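## Task

Take the violet cap off its marker while the other marker keeps its cap fully seated. Every marker and cap must finish resting on the desk, the robot must release everything and back away, and the robot must stay upright and untilted. Anything held in place only by the robot at the end does not count.

## Robot and tools

ROBOT. A wheeled cart with a pan/tilt head camera and two arms, left_arm and right_arm, each with a wrist camera and a two-finger hand (one fixed jaw, one swinging jaw). The cart footprint is 0.53 m wide and spans x = -0.35 to 0.07 m. The arms' vertical pan axes sit at x = -0.060, y = +0.155 (left) and y = -0.155 (right). Each shoulder is 0.03 m out from its pan axis and 0.89 m above the floor; links are upper arm 0.116, forearm 0.135, hand 0.162 m. The fixed-jaw tip reaches roughly 0.44 m from its pan axis at most and cannot go below about 0.55 m above the floor.

FRAMES. Base frame: origin on the floor between the drive wheels, x ahead, y to the left, z up; left_hand and right_hand in results are fixed-jaw tip positions in this frame, so a held object sits next to that tip on the swinging-jaw side. Hand axes: z out along the fingers, y pointing from swinging jaw to fixed jaw. Odometry is the base frame as it was when the scene began; it only counts wheel rotation, so slip appears as travel. Heading is positive leftward, -3.142 to 3.142.

execute_actions. Argument actions: a list holding one action or none (empty list just reports state and pictures). An action may contain base, joints, or both; they start together. base takes exactly one key: translate_m (metres, -1.4 to 1.4, an offset along current heading, positive forward) or rotate_rad (radians, -3.2 to 3.2, an in-place turn offset, positive counter-clockwise seen from above). No sideways driving. A base offset counts from the base position in the most recent state report. joints: a dictionary keyed by joint name, each value an absolute target angle in radians. Names and ranges: head_pan_rad -3.2 to 3.2 (0 ahead, + left); head_tilt_rad -0.76 to 1.45 (0 level, + down); for each arm prefix left_arm_ / right_arm_: shoulder_pan_rad -1.919 to 1.919, shoulder_lift_rad -1.745 to 1.745, elbow_flex_rad -1.69 to 1.58, wrist_flex_rad -1.658 to 1.658, wrist_roll_rad -2.743 to 2.841, gripper_rad 0 to 1.919. Done tolerances: 0.02 for head, pan, roll; 0.1 lift; 0.07 elbow; 0.03 wrist_flex and gripper. Joints not named may still chase earlier targets without the status saying so. Unknown keys or out-of-range numbers reject the whole call with no motion. One action runs at most 15 s. cameras: list of head_camera, left_wrist_camera, right_wrist_camera, or all; omitted/null means all, [] none. Images come back in the order shown in the pictures line.

JOINT GEOMETRY. Pan: at 0 the left arm points left and the right arm right; positive swings either arm clockwise from above; straight ahead is +1.571 (left) and -1.571 (right). Bend: with lift, elbow and wrist_flex all 0, the upper arm is nearly vertical (0.24 rad tipped outward) and forearm and fingers are horizontal; positive values bend downward, and their sum is the finger angle below horizontal (1.571 = pointing down, which requires the forearm no more than 0.08 rad above horizontal). Roll: -1.522 closes jaws across the arm plane with fixed jaw on the left looking outward; 1.619 puts it on the right; 0.049 closes in-plane with fixed jaw below (level fingers) or toward the pan axis (fingers down). Over furniture with level fingers prefer fixed jaw on the left, since the hand body then sits about 0.08 m above rather than below the fingers. Jaw opening by gripper angle: 0 gives 0.003 m, 0.3 gives 0.026, 0.6 gives 0.049, 1 gives 0.076, 1.919 gives 0.106.

GRIPPING. Commanding a gripper below the contact angle squeezes; strongest at 0.2 rad below contact, going lower gains nothing and may trip the jaw. A holding jaw reads off_target; done means empty or very light grip.

STOWING. Stowed left arm: pan -1.75, lift 0.05, elbow 1.35, wrist_flex -1.55, roll -1.52; right arm identical except pan 1.75. Stow in two steps away from loose items (wrists first, then pan/lift/elbow); a one-step stow can jam the hand on the cart. Leaving stow, don't move the wrists first. Turning in place with arms stowed needs 0.44 m free radius; turning or reversing right next to a desk can snag the cart's rear and topple the robot.

RESULT LINES. base_status and joint_status per motion: done (for base, wheels turned the commanded amount even with slip); off_target (stopped short, may still be pushing — load, obstruction or tripped motor); time_out (target dropped, holds position); joint command not followed with a cause line (a self-collision check between an arm's links or between arms refused that arm's targets; gripper still moves; refused joints show not_followed and may be retried automatically each action until valid). contact_stop never occurs. on_its_own lists things not commanded this call. A Motor temperatures line gives per-arm numbers in joint_positions order; MOTOR HOT appears from 55 °C, and at 70 °C an OVER-TEMPERATURE FAULT stops the arm, with limit_stop_at_motor_heat on affected keys (resend targets afterward).

SAG AND TRIPS. Loaded or far-reaching joints settle short on the gravity side; offset the next target upward by the observed sag. Reported hand positions can be off by a few cm. A joint stuck over ~0.30 rad from target for ~2 s trips (torque drops to 20 %); the robot keeps its last command while you compose replies, so assume such a joint is tripped. Reset: wait until it stops moving, then target 0.2 rad from its reading on the side away from the tripping target (or 0.04 beyond the range end if that overflows; a jaw uses its end). To stop a blocked joint pushing, target its current reading. Payload about 0.4 kg per hand at full reach, 0.7 kg within 0.28 m of the pan axis, about 1 kg with two hands close in.

AVOID. Never let the arms or hands collide or press on each other hard. Pulls, especially on objects in front, can tip the robot. Avoid drops, slams, and hard pushes on the desk or items.

OTHER TOOLS. wait: seconds 0 to 10, no new command. zoom_image: camera name and region [x0, y0, x1, y1] in pixels of that camera's latest full image (origin top-left, at most 504 by 504). finished_scene: scene, the current scene's number; ends it permanently after the last command has been held and reports success.

CAMERAS. All 644x476. head_camera fovy 46.294, fx=fy 556.724, c (320.869, 239.337), at about (-0.042, -0.003, 1.191). left_wrist_camera fovy 63.267, f 386.361, c (322.229, 239.154). right_wrist_camera fovy 89.978, f 238.091, c (320.621, 237.761). Wrist-camera poses follow the arm joints and carry larger error.

Each tool is called after ">>>" as name(argument=value, ...), one argument or row to a line, values as JSON.

## Session

I'll start by looking at the scene's current state.

>>> execute_actions(
  actions=[],
)

Scene clock: 0.00 s.
Motor temperatures (°C, as the motors report them): left_arm=[30 29 28 30 31] | right_arm=[28 30 29 30 28]
base_odometry: x=+0.000 y=+0.000 heading=+0.000 (m, m, rad; odometry frame)
base_status: not commanded
joint_positions: head_pan_rad=-0.022 head_tilt_rad=-0.008 left_arm_shoulder_pan_rad=-1.728 left_arm_shoulder_lift_rad=+0.053 left_arm_elbow_flex_rad=+1.315 left_arm_wrist_flex_rad=-1.632 left_arm_wrist_roll_rad=-1.517 left_arm_gripper_rad=+1.920 right_arm_shoulder_pan_rad=+1.743 right_arm_shoulder_lift_rad=+0.024 right_arm_elbow_flex_rad=+1.359 right_arm_wrist_flex_rad=-1.469 right_arm_wrist_roll_rad=-1.530 right_arm_gripper_rad=+1.920
joint_status: not commanded
left_hand: x=-0.3073 y=+0.1079 z=+0.9155 quat_wxyz=(-0.060, -0.606, -0.049, +0.792) (m; base frame)
right_hand: x=-0.3090 y=-0.1195 z=+0.8879 quat_wxyz=(-0.061, +0.673, -0.061, -0.734) (m; base frame)
pictures: head_camera, left_wrist_camera, right_wrist_camera
Images, in order (width x height): head_camera 644x476, left_wrist_camera 644x476, right_wrist_camera 644x476.

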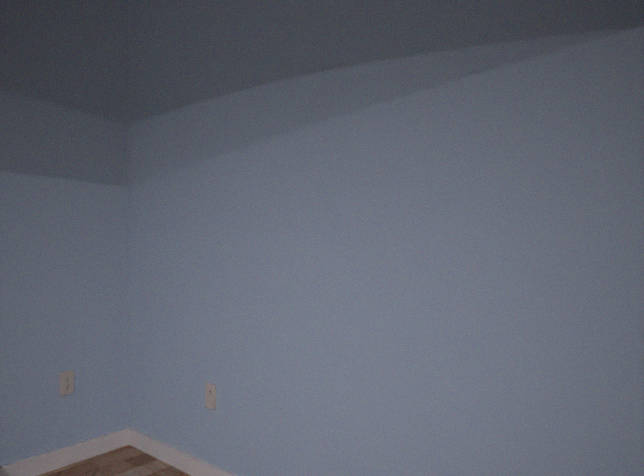

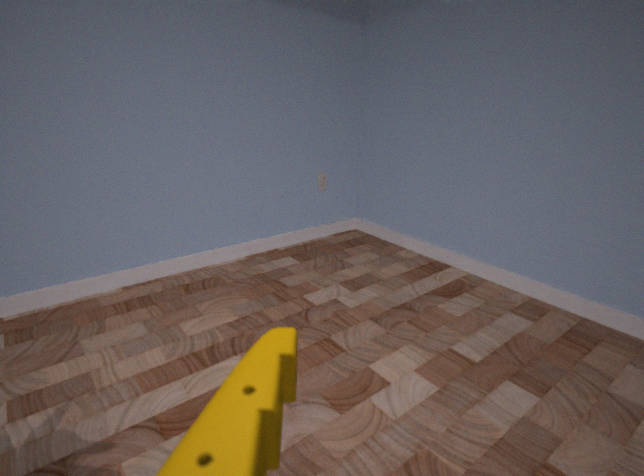

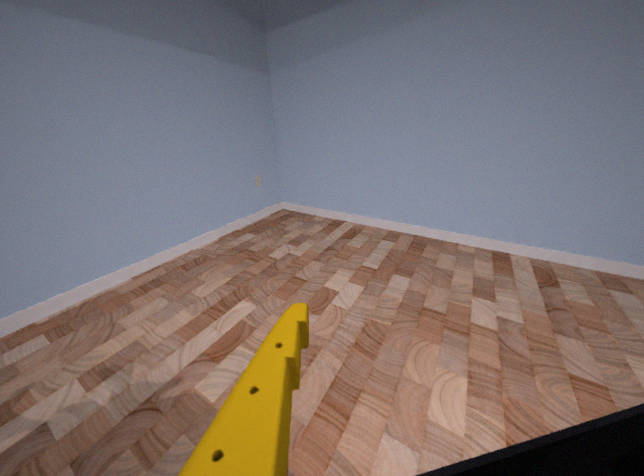

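The desk isn't in view yet, so I'll scan the room with the head.

>>> execute_actions(
  actions=[
    {"joints": {"head_pan_rad": 1.0, "head_tilt_rad": 0.45}},
  ],
  cameras=["head_camera"],
)

>>> execute_actions(
  actions=[
    {"joints": {"head_pan_rad": 2.0, "head_tilt_rad": 0.45}},
  ],
  cameras=["head_camera"],
)

Scene clock: 2.93 s.
Motor temperatures (°C, as the motors report them): left_arm=[30 29 28 30 31] | right_arm=[28 30 29 30 28]
base_odometry: x=+0.000 y=+0.000 heading=+0.000 (m, m, rad; odometry frame)
base_status: not commanded
joint_positions: head_pan_rad=+0.990 head_tilt_rad=+0.444 left_arm_shoulder_pan_rad=-1.728 left_arm_shoulder_lift_rad=+0.053 left_arm_elbow_flex_rad=+1.315 left_arm_wrist_flex_rad=-1.632 left_arm_wrist_roll_rad=-1.517 left_arm_gripper_rad=+1.920 right_arm_shoulder_pan_rad=+1.743 right_arm_shoulder_lift_rad=+0.024 right_arm_elbow_flex_rad=+1.359 right_arm_wrist_flex_rad=-1.469 right_arm_wrist_roll_rad=-1.530 right_arm_gripper_rad=+1.920
joint_status: all done
left_hand: x=-0.3073 y=+0.1079 z=+0.9155 quat_wxyz=(-0.060, -0.606, -0.049, +0.792) (m; base frame)
right_hand: x=-0.3090 y=-0.1195 z=+0.8879 quat_wxyz=(-0.061, +0.673, -0.061, -0.734) (m; base frame)
pictures: head_camera
camera_calibration (this result's frames):
head_camera: T_world_to_cam=[[0.80866, -0.588213, 0.00861069, 0.0261906], [-0.27722, -0.393944, -0.876332, 1.03581], [0.518862, 0.706268, -0.481631, 0.575773], [0, 0, 0, 1]] pos_world=[-0.0327794, 0.0168053, 1.1848]
Images, in order (width x height): head_camera 644x476.

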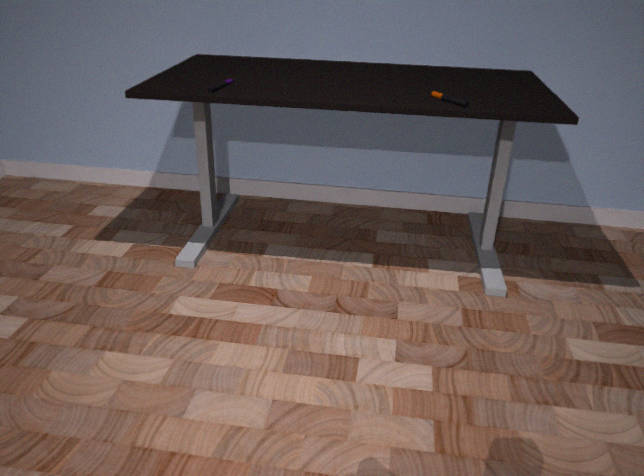

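Scene clock: 4.40 s.
Motor temperatures (°C, as the motors report them): left_arm=[30 29 28 30 31] | right_arm=[28 30 29 30 28]
base_odometry: x=+0.000 y=+0.000 heading=+0.000 (m, m, rad; odometry frame)
base_status: not commanded
joint_positions: head_pan_rad=+1.990 head_tilt_rad=+0.444 left_arm_shoulder_pan_rad=-1.728 left_arm_shoulder_lift_rad=+0.053 left_arm_elbow_flex_rad=+1.315 left_arm_wrist_flex_rad=-1.632 left_arm_wrist_roll_rad=-1.517 left_arm_gripper_rad=+1.920 right_arm_shoulder_pan_rad=+1.743 right_arm_shoulder_lift_rad=+0.024 right_arm_elbow_flex_rad=+1.359 right_arm_wrist_flex_rad=-1.469 right_arm_wrist_roll_rad=-1.530 right_arm_gripper_rad=+1.920
joint_status: all done
left_hand: x=-0.3073 y=+0.1079 z=+0.9155 quat_wxyz=(-0.060, -0.606, -0.049, +0.792) (m; base frame)
right_hand: x=-0.3090 y=-0.1195 z=+0.8879 quat_wxyz=(-0.061, +0.673, -0.061, -0.734) (m; base frame)
pictures: head_camera
camera_calibration (this result's frames):
head_camera: T_world_to_cam=[[0.931885, 0.362652, 0.00861172, 0.031981], [0.181717, -0.446138, -0.876322, 1.05737], [-0.313958, 0.818196, -0.48165, 0.536652], [0, 0, 0, 1]] pos_world=[-0.0534581, 0.0210468, 1.1848]
Images, in order (width x height): head_camera 644x476.

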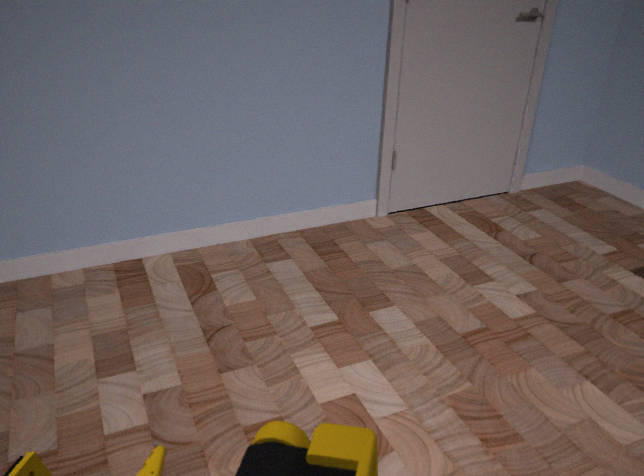

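>>> execute_actions(
  actions=[
    {"joints": {"head_pan_rad": 1.0, "head_tilt_rad": 0.25}},
  ],
  cameras=["head_camera"],
)

>>> zoom_image(
  camera="head_camera",
  region=[100, 130, 340, 260],
)

>>> zoom_image(
  camera="head_camera",
  region=[360, 140, 600, 270],
)

Scene clock: 20.07 s.
Motor temperatures (°C, as the motors report them): left_arm=[30 29 28 30 31] | right_arm=[28 30 29 30 28]
base_odometry: x=+0.000 y=+0.000 heading=+0.000 (m, m, rad; odometry frame)
base_status: not commanded
joint_positions: head_pan_rad=+1.010 head_tilt_rad=+0.263 left_arm_shoulder_pan_rad=-1.728 left_arm_shoulder_lift_rad=+0.053 left_arm_elbow_flex_rad=+1.315 left_arm_wrist_flex_rad=-1.632 left_arm_wrist_roll_rad=-1.517 left_arm_gripper_rad=+1.920 right_arm_shoulder_pan_rad=+1.743 right_arm_shoulder_lift_rad=+0.024 right_arm_elbow_flex_rad=+1.359 right_arm_wrist_flex_rad=-1.469 right_arm_wrist_roll_rad=-1.530 right_arm_gripper_rad=+1.920
joint_status: all done
left_hand: x=-0.3073 y=+0.1079 z=+0.9155 quat_wxyz=(-0.060, -0.606, -0.049, +0.792) (m; base frame)
right_hand: x=-0.3090 y=-0.1195 z=+0.8879 quat_wxyz=(-0.061, +0.673, -0.061, -0.734) (m; base frame)
pictures: head_camera
camera_calibration (this result's frames):
head_camera: T_world_to_cam=[[0.819857, -0.572568, -0.000169301, 0.0368226], [-0.181328, -0.259362, -0.948605, 1.1235], [0.543097, 0.777751, -0.316462, 0.386803], [0, 0, 0, 1]] pos_world=[-0.0365389, 0.0116401, 1.18817]
Images, in order (width x height): head_camera 644x476.

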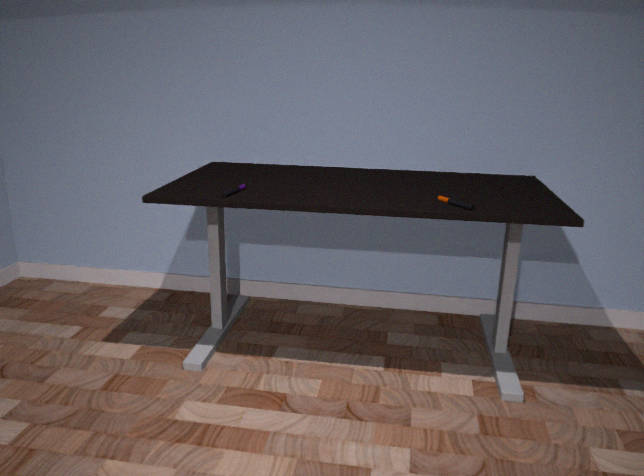

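Region (100, 130, 340, 260) of head_camera's 644x476 image, scaled by 2.100; it fills the top 273 rows of this view, and the rest is white.

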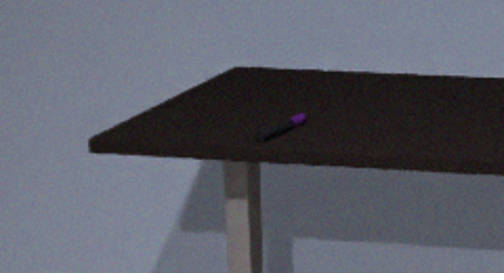

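Region (360, 140, 600, 270) of head_camera's 644x476 image, scaled by 2.100; it fills the top 273 rows of this view, and the rest is white.

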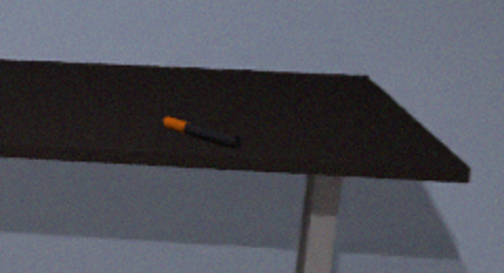

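Both markers are on the desk, with the violet-capped one near the left end. I'll turn toward a waypoint in front of it and start unstowing the arms during the turn.

>>> execute_actions(
  actions=[
    {"base": {"rotate_rad": 1.216}, "joints": {"head_pan_rad": -0.1, "head_tilt_rad": 0.3, "left_arm_shoulder_pan_rad": 1.571, "left_arm_shoulder_lift_rad": 0.0, "left_arm_elbow_flex_rad": 0.3, "right_arm_shoulder_pan_rad": -1.571, "right_arm_shoulder_lift_rad": 0.0, "right_arm_elbow_flex_rad": 0.3}},
  ],
  cameras=["head_camera"],
)

Scene clock: 138.20 s.
Motor temperatures (°C, as the motors report them): left_arm=[30 29 28 30 31] | right_arm=[28 30 29 30 28]
base_odometry: x=-0.001 y=+0.000 heading=+1.214 (m, m, rad; odometry frame)
base_status: done
joint_positions: head_pan_rad=-0.090 head_tilt_rad=+0.293 left_arm_shoulder_pan_rad=+1.562 left_arm_shoulder_lift_rad=+0.034 left_arm_elbow_flex_rad=+0.334 left_arm_wrist_flex_rad=-1.632 left_arm_wrist_roll_rad=-1.517 left_arm_gripper_rad=+1.920 right_arm_shoulder_pan_rad=-1.564 right_arm_shoulder_lift_rad=+0.024 right_arm_elbow_flex_rad=+0.332 right_arm_wrist_flex_rad=-1.469 right_arm_wrist_roll_rad=-1.530 right_arm_gripper_rad=+1.920
joint_status: all done
left_hand: x=+0.1786 y=+0.1648 z=+1.1149 quat_wxyz=(+0.988, -0.001, +0.153, +0.002) (m; base frame)
right_hand: x=+0.2006 y=-0.1490 z=+1.1075 quat_wxyz=(+0.974, +0.002, +0.227, +0.001) (m; base frame)
pictures: head_camera
camera_calibration (this result's frames):
head_camera: T_world_to_cam=[[-0.138404, -0.990375, 0.00130419, -0.00991162], [-0.34176, 0.0465246, -0.938635, 1.10448], [0.92954, -0.130357, -0.34491, 0.43771], [0, 0, 0, 1]] pos_world=[-0.030771, -0.00414369, 1.18769]
Images, in order (width x height): head_camera 644x476.

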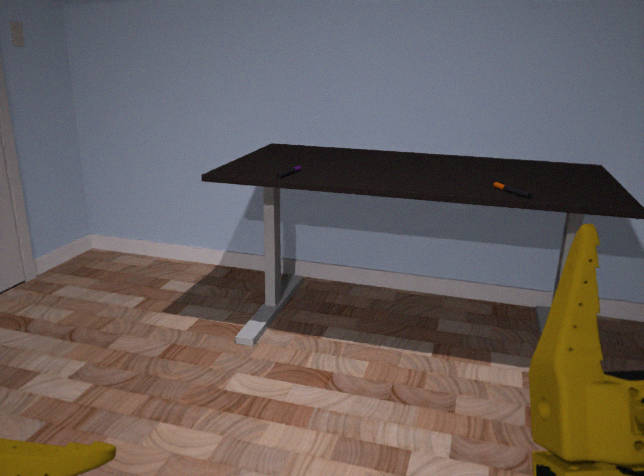

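>>> execute_actions(
  actions=[
    {"base": {"translate_m": 1.27}, "joints": {"head_pan_rad": -0.3, "head_tilt_rad": 0.55, "left_arm_wrist_flex_rad": 1.2, "left_arm_wrist_roll_rad": 1.619, "right_arm_wrist_flex_rad": 1.2, "right_arm_wrist_roll_rad": 2.78}},
  ],
  cameras=["head_camera"],
)

Scene clock: 156.63 s.
Motor temperatures (°C, as the motors report them): left_arm=[30 29 28 30 31] | right_arm=[28 30 29 30 28]
base_odometry: x=+0.442 y=+1.190 heading=+1.212 (m, m, rad; odometry frame)
base_status: done
joint_positions: head_pan_rad=-0.290 head_tilt_rad=+0.544 left_arm_shoulder_pan_rad=+1.563 left_arm_shoulder_lift_rad=+0.034 left_arm_elbow_flex_rad=+0.329 left_arm_wrist_flex_rad=+1.190 left_arm_wrist_roll_rad=+1.609 left_arm_gripper_rad=+1.920 right_arm_shoulder_pan_rad=-1.564 right_arm_shoulder_lift_rad=+0.024 right_arm_elbow_flex_rad=+0.329 right_arm_wrist_flex_rad=+1.193 right_arm_wrist_roll_rad=+2.771 right_arm_gripper_rad=+1.920
joint_status: all done
left_hand: x=+0.1332 y=+0.1483 z=+0.8020 quat_wxyz=(+0.000, -1.000, +0.001, -0.009) (m; base frame)
right_hand: x=+0.1407 y=-0.1595 z=+0.8038 quat_wxyz=(-0.007, -0.840, -0.542, -0.010) (m; base frame)
pictures: head_camera
camera_calibration (this result's frames):
head_camera: T_world_to_cam=[[-0.330632, -0.943665, 0.0133934, -0.032861], [-0.538876, 0.177117, -0.823555, 0.962763], [0.774787, -0.279511, -0.567079, 0.686152], [0, 0, 0, 1]] pos_world=[-0.0236771, -0.00974482, 1.18243]
Images, in order (width x height): head_camera 644x476.

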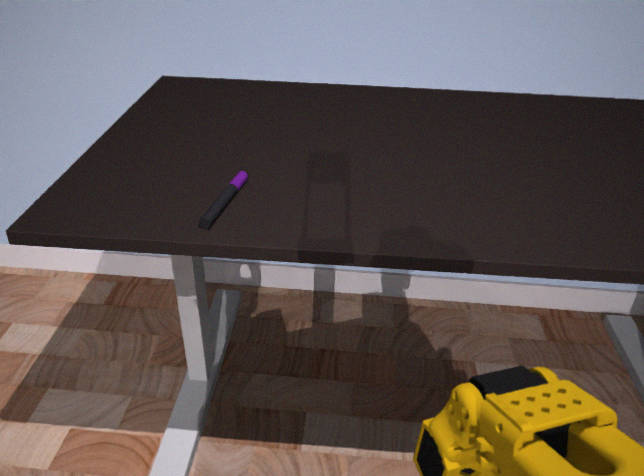

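>>> zoom_image(
  camera="head_camera",
  region=[160, 150, 300, 260],
)

>>> zoom_image(
  camera="head_camera",
  region=[0, 60, 240, 270],
)

>>> zoom_image(
  camera="head_camera",
  region=[404, 60, 644, 300],
)

Region (160, 150, 300, 260) of head_camera's 644x476 image, scaled by 3.600; it fills the top 396 rows of this view, and the rest is white.

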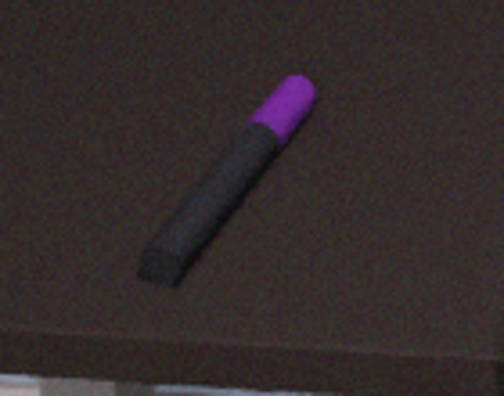

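Region (0, 60, 240, 270) of head_camera's 644x476 image, scaled by 2.100; it fills the top 441 rows of this view, and the rest is white.

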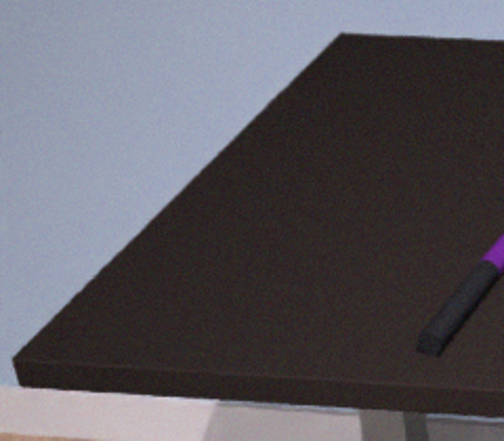

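Region (404, 60, 644, 300) of head_camera's 644x476 image, scaled by 2.100.

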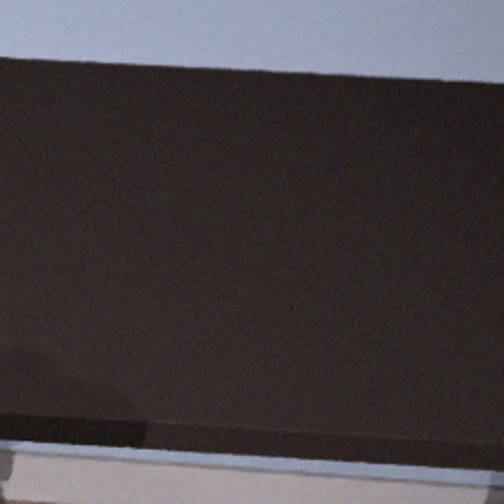

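>>> execute_actions(
  actions=[
    {"base": {"rotate_rad": -0.436}, "joints": {"head_pan_rad": 0.12, "head_tilt_rad": 0.62}},
  ],
  cameras=["head_camera"],
)

Scene clock: 196.47 s.
Motor temperatures (°C, as the motors report them): left_arm=[30 29 29 30 31] | right_arm=[28 30 29 30 28]
base_odometry: x=+0.441 y=+1.190 heading=+0.778 (m, m, rad; odometry frame)
base_status: done
joint_positions: head_pan_rad=+0.110 head_tilt_rad=+0.614 left_arm_shoulder_pan_rad=+1.563 left_arm_shoulder_lift_rad=+0.034 left_arm_elbow_flex_rad=+0.329 left_arm_wrist_flex_rad=+1.190 left_arm_wrist_roll_rad=+1.609 left_arm_gripper_rad=+1.920 right_arm_shoulder_pan_rad=-1.566 right_arm_shoulder_lift_rad=+0.024 right_arm_elbow_flex_rad=+0.329 right_arm_wrist_flex_rad=+1.193 right_arm_wrist_roll_rad=+2.771 right_arm_gripper_rad=+1.920
joint_status: all done
left_hand: x=+0.1332 y=+0.1483 z=+0.8020 quat_wxyz=(+0.000, -1.000, +0.001, -0.009) (m; base frame)
right_hand: x=+0.1407 y=-0.1592 z=+0.8038 quat_wxyz=(-0.007, -0.840, -0.542, -0.010) (m; base frame)
pictures: head_camera
camera_calibration (this result's frames):
head_camera: T_world_to_cam=[[0.0640546, -0.997808, 0.0166463, -0.0180549], [-0.621209, -0.0529224, -0.781856, 0.910898], [0.781023, 0.0397406, -0.623237, 0.751083], [0, 0, 0, 1]] pos_world=[-0.0195984, 0.000343087, 1.18059]
Images, in order (width x height): head_camera 644x476.

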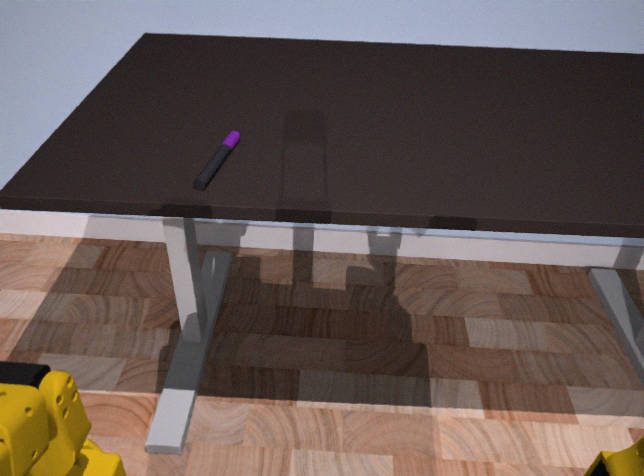

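>>> zoom_image(
  camera="head_camera",
  region=[0, 120, 280, 260],
)

>>> zoom_image(
  camera="head_camera",
  region=[400, 150, 644, 290],
)

>>> zoom_image(
  camera="head_camera",
  region=[100, 320, 280, 476],
)

Region (0, 120, 280, 260) of head_camera's 644x476 image, scaled by 1.800.

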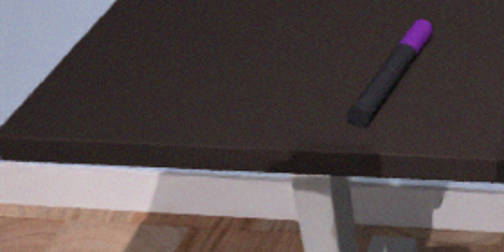

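Region (400, 150, 644, 290) of head_camera's 644x476 image, scaled by 2.066; it fills the top 289 rows of this view, and the rest is white.

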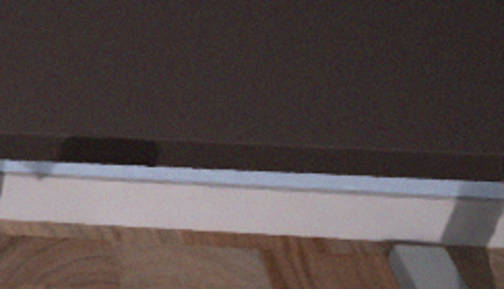

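Region (100, 320, 280, 476) of head_camera's 644x476 image, scaled by 2.800; it fills the top 437 rows of this view, and the rest is white.

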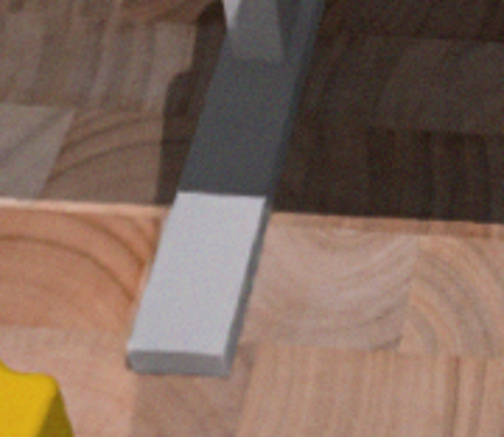

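>>> execute_actions(
  actions=[
    {"base": {"translate_m": 0.42}, "joints": {"head_pan_rad": 0.25, "head_tilt_rad": 1.0}},
  ],
  cameras=["head_camera"],
)

Scene clock: 215.37 s.
Motor temperatures (°C, as the motors report them): left_arm=[30 29 29 30 31] | right_arm=[28 30 30 30 28]
base_odometry: x=+0.741 y=+1.484 heading=+0.776 (m, m, rad; odometry frame)
base_status: done
joint_positions: head_pan_rad=+0.240 head_tilt_rad=+0.995 left_arm_shoulder_pan_rad=+1.563 left_arm_shoulder_lift_rad=+0.034 left_arm_elbow_flex_rad=+0.329 left_arm_wrist_flex_rad=+1.190 left_arm_wrist_roll_rad=+1.609 left_arm_gripper_rad=+1.920 right_arm_shoulder_pan_rad=-1.566 right_arm_shoulder_lift_rad=+0.024 right_arm_elbow_flex_rad=+0.328 right_arm_wrist_flex_rad=+1.193 right_arm_wrist_roll_rad=+2.771 right_arm_gripper_rad=+1.920
joint_status: all done
left_hand: x=+0.1332 y=+0.1483 z=+0.8020 quat_wxyz=(+0.000, -1.000, +0.001, -0.009) (m; base frame)
right_hand: x=+0.1410 y=-0.1592 z=+0.8040 quat_wxyz=(-0.007, -0.840, -0.542, -0.011) (m; base frame)
pictures: head_camera
camera_calibration (this result's frames):
head_camera: T_world_to_cam=[[0.20208, -0.978829, 0.0325193, -0.0298375], [-0.84807, -0.191499, -0.494069, 0.568994], [0.489837, 0.072263, -0.868814, 1.02006], [0, 0, 0, 1]] pos_world=[-0.0110853, 0.00604373, 1.16833]
Images, in order (width x height): head_camera 644x476.

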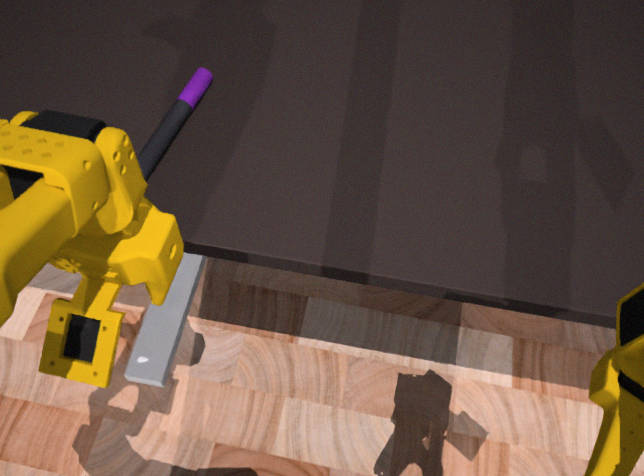

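>>> zoom_image(
  camera="head_camera",
  region=[170, 200, 420, 340],
)

>>> zoom_image(
  camera="head_camera",
  region=[394, 230, 644, 370],
)

>>> zoom_image(
  camera="head_camera",
  region=[110, 50, 260, 200],
)

Region (170, 200, 420, 340) of head_camera's 644x476 image, scaled by 2.016; it fills the top 282 rows of this view, and the rest is white.

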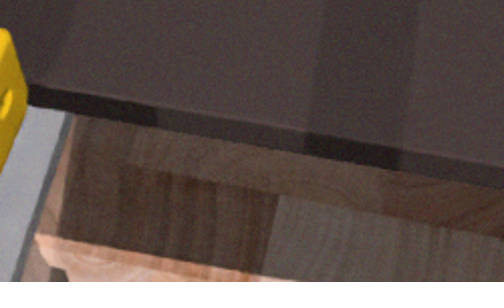

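Region (394, 230, 644, 370) of head_camera's 644x476 image, scaled by 2.016; it fills the top 282 rows of this view, and the rest is white.

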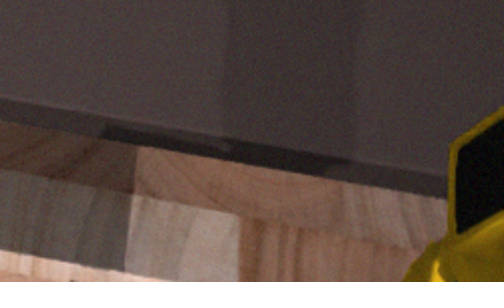

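Region (110, 50, 260, 200) of head_camera's 644x476 image, scaled by 3.360.

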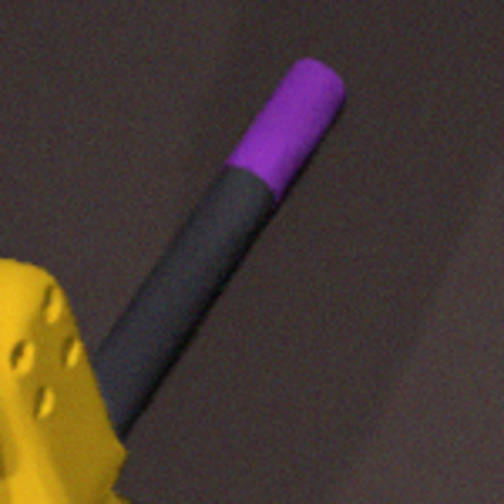

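The desk edge is about 0.22 m ahead. I'll close the last 0.11 m and bring the left hand above the marker's body with its jaws across the marker.

>>> execute_actions(
  actions=[
    {"base": {"translate_m": 0.11}, "joints": {"head_pan_rad": 0.35, "head_tilt_rad": 1.1, "left_arm_shoulder_pan_rad": 1.325, "left_arm_shoulder_lift_rad": 0.585, "left_arm_elbow_flex_rad": -0.45, "left_arm_wrist_flex_rad": 1.39, "left_arm_wrist_roll_rad": 1.242, "left_arm_gripper_rad": 0.8}},
  ],
)

Scene clock: 262.10 s.
Motor temperatures (°C, as the motors report them): left_arm=[30 29 29 30 31] | right_arm=[28 30 30 30 28]
base_odometry: x=+0.820 y=+1.561 heading=+0.776 (m, m, rad; odometry frame)
base_status: done
joint_positions: head_pan_rad=+0.340 head_tilt_rad=+1.095 left_arm_shoulder_pan_rad=+1.333 left_arm_shoulder_lift_rad=+0.603 left_arm_elbow_flex_rad=-0.418 left_arm_wrist_flex_rad=+1.381 left_arm_wrist_roll_rad=+1.251 left_arm_gripper_rad=+0.807 right_arm_shoulder_pan_rad=-1.566 right_arm_shoulder_lift_rad=+0.024 right_arm_elbow_flex_rad=+0.328 right_arm_wrist_flex_rad=+1.193 right_arm_wrist_roll_rad=+2.771 right_arm_gripper_rad=+1.920
joint_status: all done
left_hand: x=+0.1839 y=+0.2062 z=+0.7905 quat_wxyz=(+0.001, -0.998, +0.066, -0.002) (m; base frame)
right_hand: x=+0.1410 y=-0.1592 z=+0.8040 quat_wxyz=(-0.007, -0.840, -0.542, -0.011) (m; base frame)
pictures: head_camera, left_wrist_camera, right_wrist_camera
camera_calibration (this result's frames):
head_camera: T_world_to_cam=[[0.30203, -0.952619, 0.0359956, -0.029141], [-0.867151, -0.290226, -0.404744, 0.465283], [0.396013, 0.0910311, -0.913722, 1.06734], [0, 0, 0, 1]] pos_world=[-0.0104069, 0.0101162, 1.16462]
left_wrist_camera: T_world_to_cam=[[0.0917156, 0.995687, 0.0140151, -0.232885], [0.835698, -0.0846166, 0.542631, -0.543498], [0.541477, -0.0380553, -0.839854, 0.64278], [0, 0, 0, 1]] pos_world=[0.127509, 0.210353, 0.838025]
right_wrist_camera: T_world_to_cam=[[-0.899463, 0.436812, -0.0127445, 0.20346], [0.351907, 0.741305, 0.571514, -0.372587], [0.259092, 0.509571, -0.820493, 0.769814], [0, 0, 0, 1]] pos_world=[0.114669, -0.204948, 0.847159]
Images, in order (width x height): head_camera 644x476, left_wrist_camera 644x476, right_wrist_camera 644x476.

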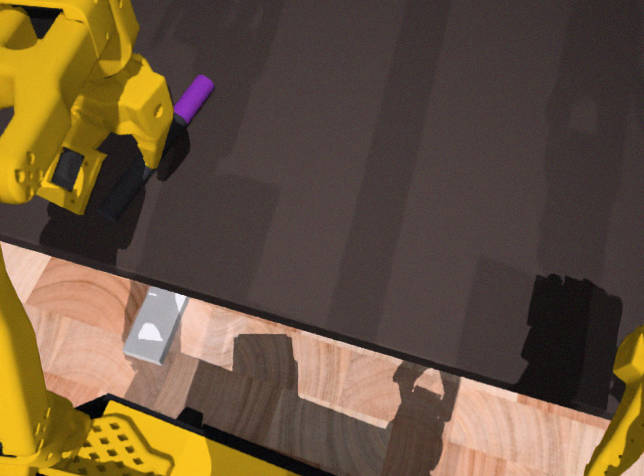

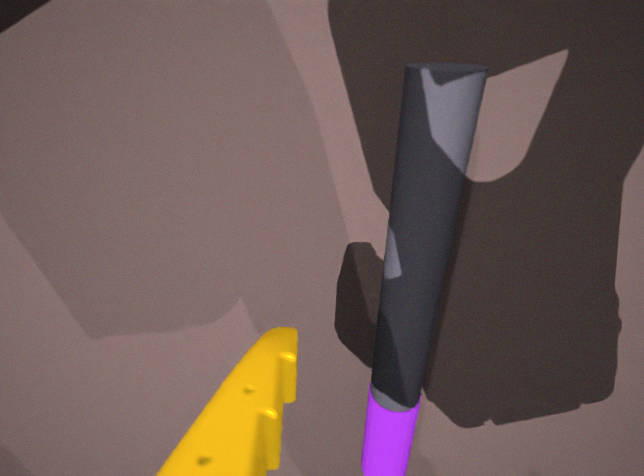

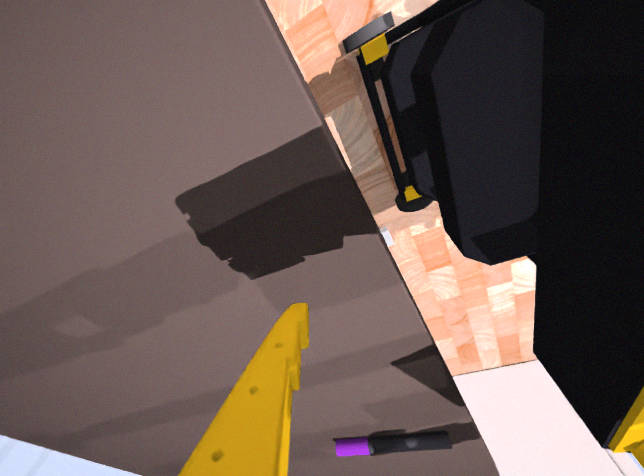

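>>> zoom_image(
  camera="left_wrist_camera",
  region=[240, 30, 560, 260],
)

>>> zoom_image(
  camera="left_wrist_camera",
  region=[200, 250, 520, 476],
)

>>> zoom_image(
  camera="head_camera",
  region=[40, 50, 280, 280],
)

Region (240, 30, 560, 260) of left_wrist_camera's 644x476 image, scaled by 1.575; it fills the top 362 rows of this view, and the rest is white.

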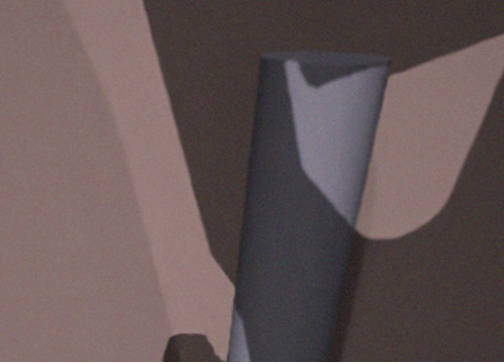

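Region (200, 250, 520, 476) of left_wrist_camera's 644x476 image, scaled by 1.575; it fills the top 356 rows of this view, and the rest is white.

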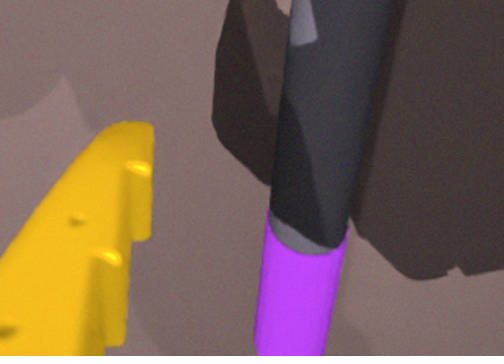

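Region (40, 50, 280, 280) of head_camera's 644x476 image, scaled by 2.100; it fills the top 483 rows of this view, and the rest is white.

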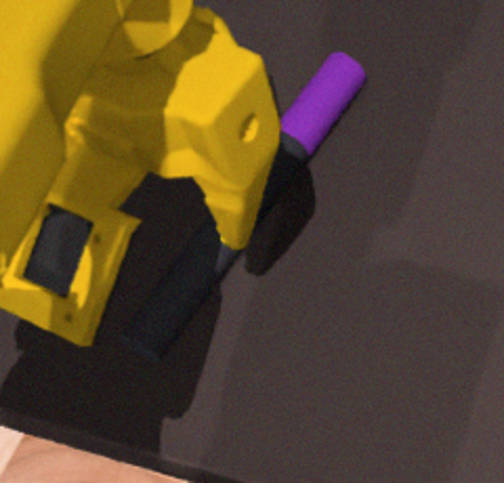

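>>> zoom_image(
  camera="head_camera",
  region=[180, 270, 400, 400],
)

>>> zoom_image(
  camera="head_camera",
  region=[400, 320, 644, 476],
)

>>> zoom_image(
  camera="right_wrist_camera",
  region=[300, 380, 520, 476],
)

Region (180, 270, 400, 400) of head_camera's 644x476 image, scaled by 2.291; it fills the top 298 rows of this view, and the rest is white.

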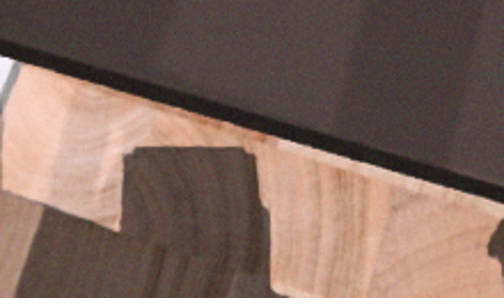

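Region (400, 320, 644, 476) of head_camera's 644x476 image, scaled by 2.066; it fills the top 322 rows of this view, and the rest is white.

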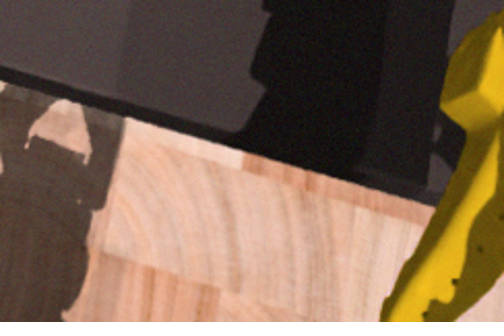

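Region (300, 380, 520, 476) of right_wrist_camera's 644x476 image, scaled by 2.291; it fills the top 220 rows of this view, and the rest is white.

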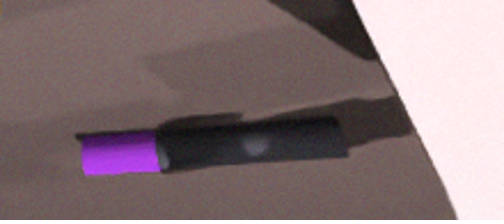

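The left hand sits a few centimetres lower than it reports, and about 1.5 cm too far right of the marker. I'll shift it left and lower it partway.

>>> execute_actions(
  actions=[
    {"joints": {"left_arm_shoulder_pan_rad": 1.269, "left_arm_shoulder_lift_rad": 0.652, "left_arm_elbow_flex_rad": -0.355, "left_arm_wrist_flex_rad": 1.231, "left_arm_wrist_roll_rad": 1.186, "left_arm_gripper_rad": 0.65}},
  ],
  cameras=["head_camera", "left_wrist_camera"],
)

Scene clock: 305.50 s.
Motor temperatures (°C, as the motors report them): left_arm=[30 29 29 30 31] | right_arm=[28 30 30 30 28]
base_odometry: x=+0.820 y=+1.561 heading=+0.776 (m, m, rad; odometry frame)
base_status: not commanded
joint_positions: head_pan_rad=+0.340 head_tilt_rad=+1.095 left_arm_shoulder_pan_rad=+1.278 left_arm_shoulder_lift_rad=+0.671 left_arm_elbow_flex_rad=-0.352 left_arm_wrist_flex_rad=+1.239 left_arm_wrist_roll_rad=+1.197 left_arm_gripper_rad=+0.657 right_arm_shoulder_pan_rad=-1.566 right_arm_shoulder_lift_rad=+0.024 right_arm_elbow_flex_rad=+0.328 right_arm_wrist_flex_rad=+1.193 right_arm_wrist_roll_rad=+2.771 right_arm_gripper_rad=+1.920
joint_status: all done
left_hand: x=+0.1825 y=+0.2203 z=+0.7669 quat_wxyz=(+0.002, -0.998, +0.065, -0.006) (m; base frame)
right_hand: x=+0.1410 y=-0.1592 z=+0.8040 quat_wxyz=(-0.007, -0.840, -0.542, -0.011) (m; base frame)
pictures: head_camera, left_wrist_camera
camera_calibration (this result's frames):
head_camera: T_world_to_cam=[[0.30203, -0.952618, 0.0359956, -0.029141], [-0.867151, -0.290226, -0.404744, 0.465283], [0.396013, 0.0910313, -0.913721, 1.06734], [0, 0, 0, 1]] pos_world=[-0.0104069, 0.0101162, 1.16462]
left_wrist_camera: T_world_to_cam=[[0.0900731, 0.995788, 0.0171376, -0.248596], [0.83186, -0.0846846, 0.548487, -0.532144], [0.547628, -0.0351478, -0.835984, 0.619441], [0, 0, 0, 1]] pos_world=[0.125839, 0.224256, 0.813977]
Images, in order (width x height): head_camera 644x476, left_wrist_camera 644x476.

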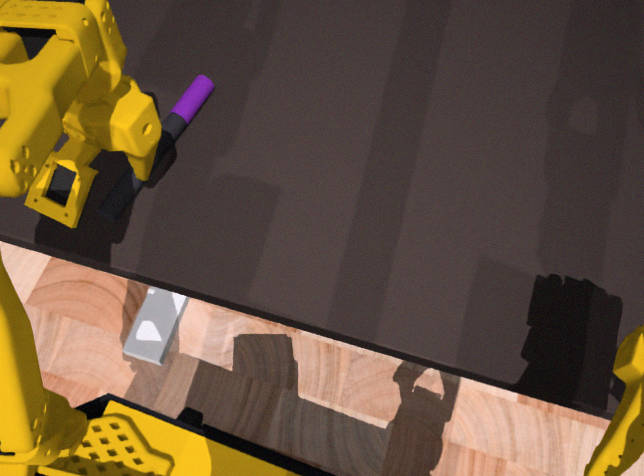

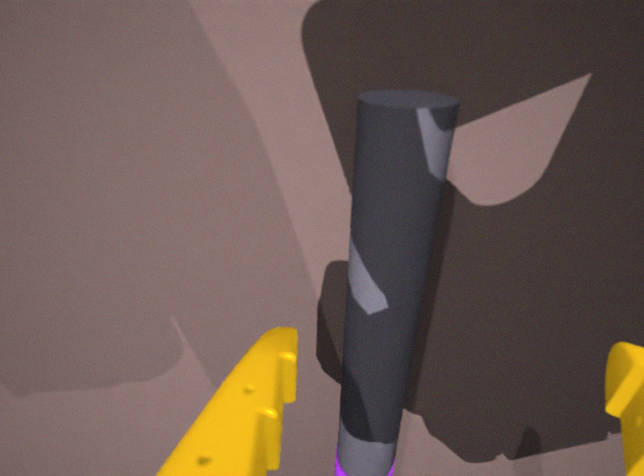

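>>> zoom_image(
  camera="left_wrist_camera",
  region=[240, 280, 644, 476],
)

>>> zoom_image(
  camera="left_wrist_camera",
  region=[300, 60, 520, 280],
)

>>> zoom_image(
  camera="head_camera",
  region=[60, 60, 260, 260],
)

Region (240, 280, 644, 476) of left_wrist_camera's 644x476 image, scaled by 1.248; it fills the top 245 rows of this view, and the rest is white.

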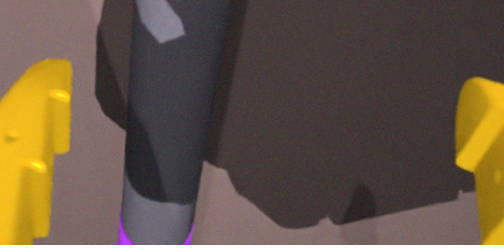

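Region (300, 60, 520, 280) of left_wrist_camera's 644x476 image, scaled by 2.291.

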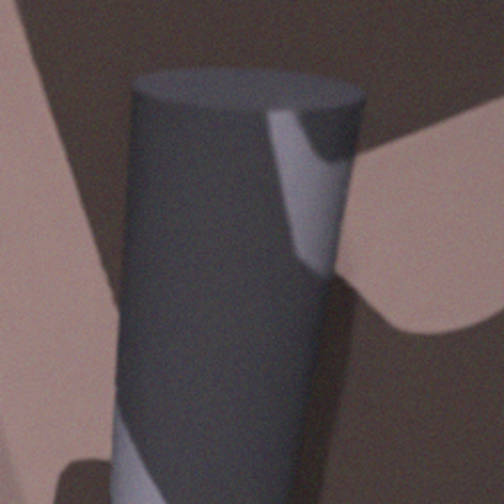

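Region (60, 60, 260, 260) of head_camera's 644x476 image, scaled by 2.520.

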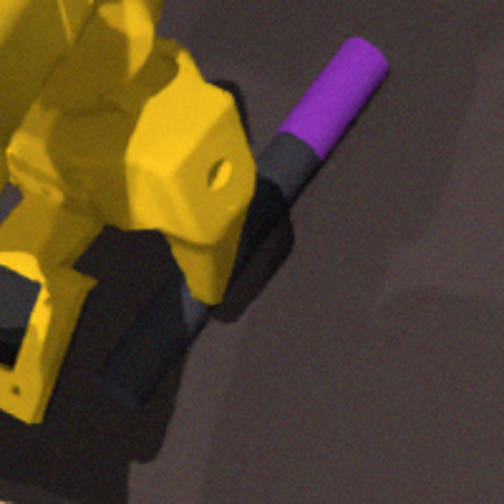

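>>> execute_actions(
  actions=[
    {"joints": {"left_arm_shoulder_pan_rad": 1.244, "left_arm_shoulder_lift_rad": 0.691, "left_arm_elbow_flex_rad": -0.328, "left_arm_wrist_flex_rad": 1.167, "left_arm_wrist_roll_rad": 1.162}},
  ],
  cameras=["head_camera", "left_wrist_camera"],
)

Scene clock: 334.43 s.
Motor temperatures (°C, as the motors report them): left_arm=[30 29 29 30 31] | right_arm=[28 30 30 30 28]
base_odometry: x=+0.820 y=+1.561 heading=+0.776 (m, m, rad; odometry frame)
base_status: not commanded
joint_positions: head_pan_rad=+0.340 head_tilt_rad=+1.095 left_arm_shoulder_pan_rad=+1.252 left_arm_shoulder_lift_rad=+0.709 left_arm_elbow_flex_rad=-0.328 left_arm_wrist_flex_rad=+1.175 left_arm_wrist_roll_rad=+1.171 left_arm_gripper_rad=+0.657 right_arm_shoulder_pan_rad=-1.566 right_arm_shoulder_lift_rad=+0.024 right_arm_elbow_flex_rad=+0.328 right_arm_wrist_flex_rad=+1.193 right_arm_wrist_roll_rad=+2.771 right_arm_gripper_rad=+1.920
joint_status: all done
left_hand: x=+0.1808 y=+0.2267 z=+0.7552 quat_wxyz=(+0.003, -0.998, +0.065, -0.007) (m; base frame)
right_hand: x=+0.1410 y=-0.1592 z=+0.8040 quat_wxyz=(-0.007, -0.840, -0.542, -0.011) (m; base frame)
pictures: head_camera, left_wrist_camera
camera_calibration (this result's frames):
head_camera: T_world_to_cam=[[0.30203, -0.952618, 0.0359956, -0.029141], [-0.867151, -0.290226, -0.404744, 0.465283], [0.396013, 0.0910313, -0.913721, 1.06734], [0, 0, 0, 1]] pos_world=[-0.0104069, 0.0101162, 1.16462]
left_wrist_camera: T_world_to_cam=[[0.0900468, 0.995774, 0.0180548, -0.25531], [0.831115, -0.085121, 0.549547, -0.524347], [0.548761, -0.0344794, -0.835268, 0.60996], [0, 0, 0, 1]] pos_world=[0.12406, 0.230629, 0.802242]
Images, in order (width x height): head_camera 644x476, left_wrist_camera 644x476.

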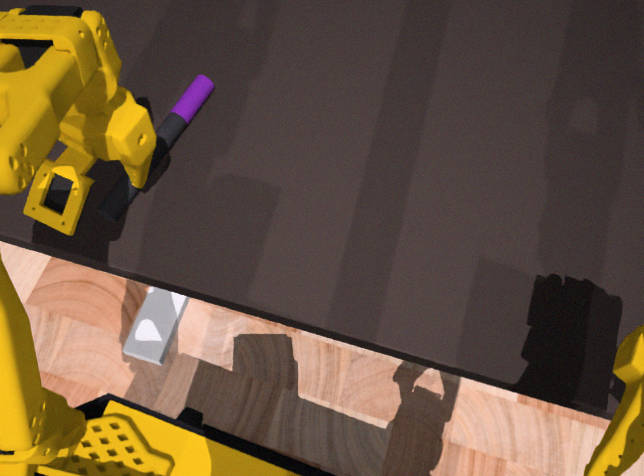

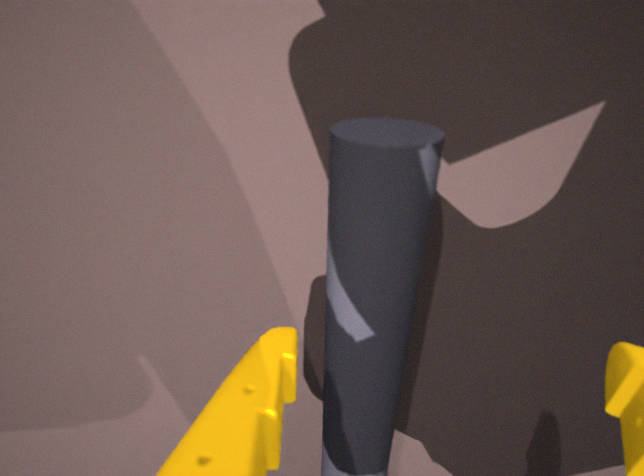

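>>> execute_actions(
  actions=[
    {"joints": {"left_arm_shoulder_lift_rad": 0.753, "left_arm_elbow_flex_rad": -0.317, "left_arm_wrist_flex_rad": 1.094}},
  ],
  cameras=["head_camera", "left_wrist_camera"],
)

Scene clock: 362.73 s.
Motor temperatures (°C, as the motors report them): left_arm=[30 29 29 30 31] | right_arm=[28 30 30 30 28]
base_odometry: x=+0.820 y=+1.561 heading=+0.776 (m, m, rad; odometry frame)
base_status: not commanded
joint_positions: head_pan_rad=+0.340 head_tilt_rad=+1.095 left_arm_shoulder_pan_rad=+1.252 left_arm_shoulder_lift_rad=+0.772 left_arm_elbow_flex_rad=-0.315 left_arm_wrist_flex_rad=+1.103 left_arm_wrist_roll_rad=+1.171 left_arm_gripper_rad=+0.657 right_arm_shoulder_pan_rad=-1.566 right_arm_shoulder_lift_rad=+0.024 right_arm_elbow_flex_rad=+0.328 right_arm_wrist_flex_rad=+1.193 right_arm_wrist_roll_rad=+2.771 right_arm_gripper_rad=+1.920
joint_status: all done
left_hand: x=+0.1806 y=+0.2266 z=+0.7397 quat_wxyz=(+0.002, -0.998, +0.065, -0.005) (m; base frame)
right_hand: x=+0.1410 y=-0.1592 z=+0.8040 quat_wxyz=(-0.007, -0.840, -0.542, -0.011) (m; base frame)
pictures: head_camera, left_wrist_camera
camera_calibration (this result's frames):
head_camera: T_world_to_cam=[[0.302031, -0.952618, 0.0359956, -0.029141], [-0.867151, -0.290227, -0.404744, 0.465283], [0.396013, 0.0910314, -0.913721, 1.06734], [0, 0, 0, 1]] pos_world=[-0.0104069, 0.0101162, 1.16462]
left_wrist_camera: T_world_to_cam=[[0.0900977, 0.995791, 0.0168349, -0.254052], [0.832713, -0.0845937, 0.547205, -0.514338], [0.546325, -0.0352832, -0.836829, 0.598912], [0, 0, 0, 1]] pos_world=[0.123984, 0.230604, 0.786913]
Images, in order (width x height): head_camera 644x476, left_wrist_camera 644x476.

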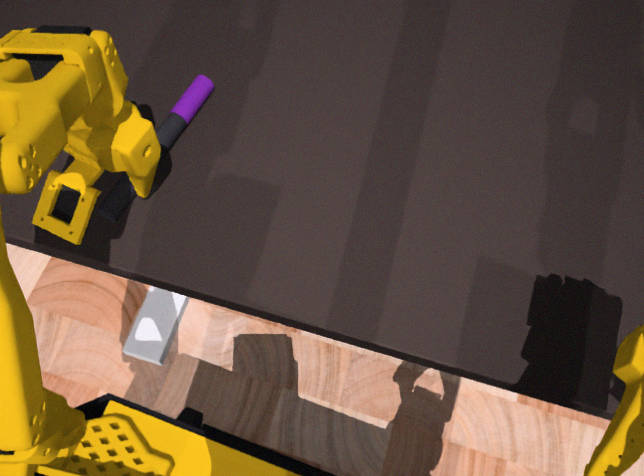

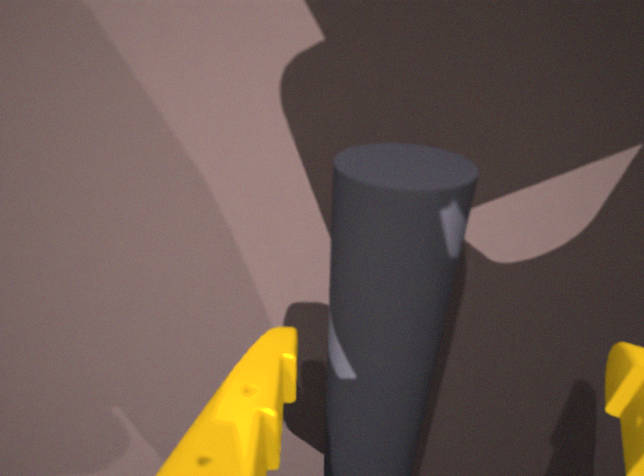

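>>> execute_actions(
  actions=[
    {"joints": {"left_arm_shoulder_lift_rad": 0.775, "left_arm_wrist_flex_rad": 1.071}},
  ],
  cameras=["left_wrist_camera"],
)

Scene clock: 377.00 s.
Motor temperatures (°C, as the motors report them): left_arm=[30 29 29 30 31] | right_arm=[28 30 30 30 28]
base_odometry: x=+0.820 y=+1.561 heading=+0.776 (m, m, rad; odometry frame)
base_status: not commanded
joint_positions: head_pan_rad=+0.340 head_tilt_rad=+1.095 left_arm_shoulder_pan_rad=+1.252 left_arm_shoulder_lift_rad=+0.794 left_arm_elbow_flex_rad=-0.315 left_arm_wrist_flex_rad=+1.080 left_arm_wrist_roll_rad=+1.171 left_arm_gripper_rad=+0.657 right_arm_shoulder_pan_rad=-1.566 right_arm_shoulder_lift_rad=+0.024 right_arm_elbow_flex_rad=+0.328 right_arm_wrist_flex_rad=+1.193 right_arm_wrist_roll_rad=+2.771 right_arm_gripper_rad=+1.920
joint_status: all done
left_hand: x=+0.1809 y=+0.2267 z=+0.7350 quat_wxyz=(+0.002, -0.998, +0.065, -0.006) (m; base frame)
right_hand: x=+0.1410 y=-0.1592 z=+0.8040 quat_wxyz=(-0.007, -0.840, -0.542, -0.011) (m; base frame)
pictures: left_wrist_camera
camera_calibration (this result's frames):
left_wrist_camera: T_world_to_cam=[[0.0900727, 0.995782, 0.0174449, -0.254545], [0.831915, -0.0848571, 0.548376, -0.512637], [0.547544, -0.0348811, -0.83605, 0.593868], [0, 0, 0, 1]] pos_world=[0.124229, 0.230685, 0.782062]
Images, in order (width x height): left_wrist_camera 644x476.

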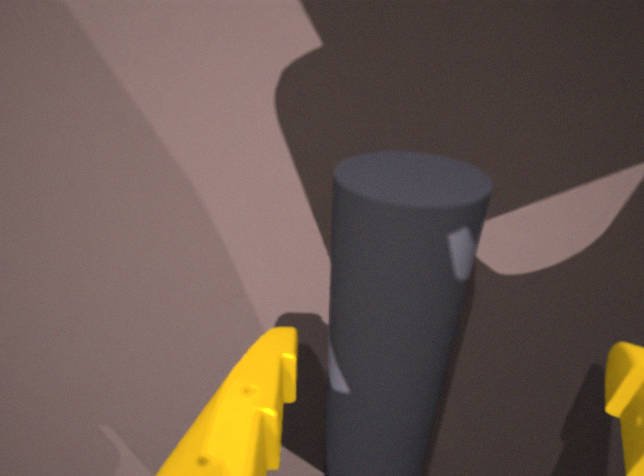

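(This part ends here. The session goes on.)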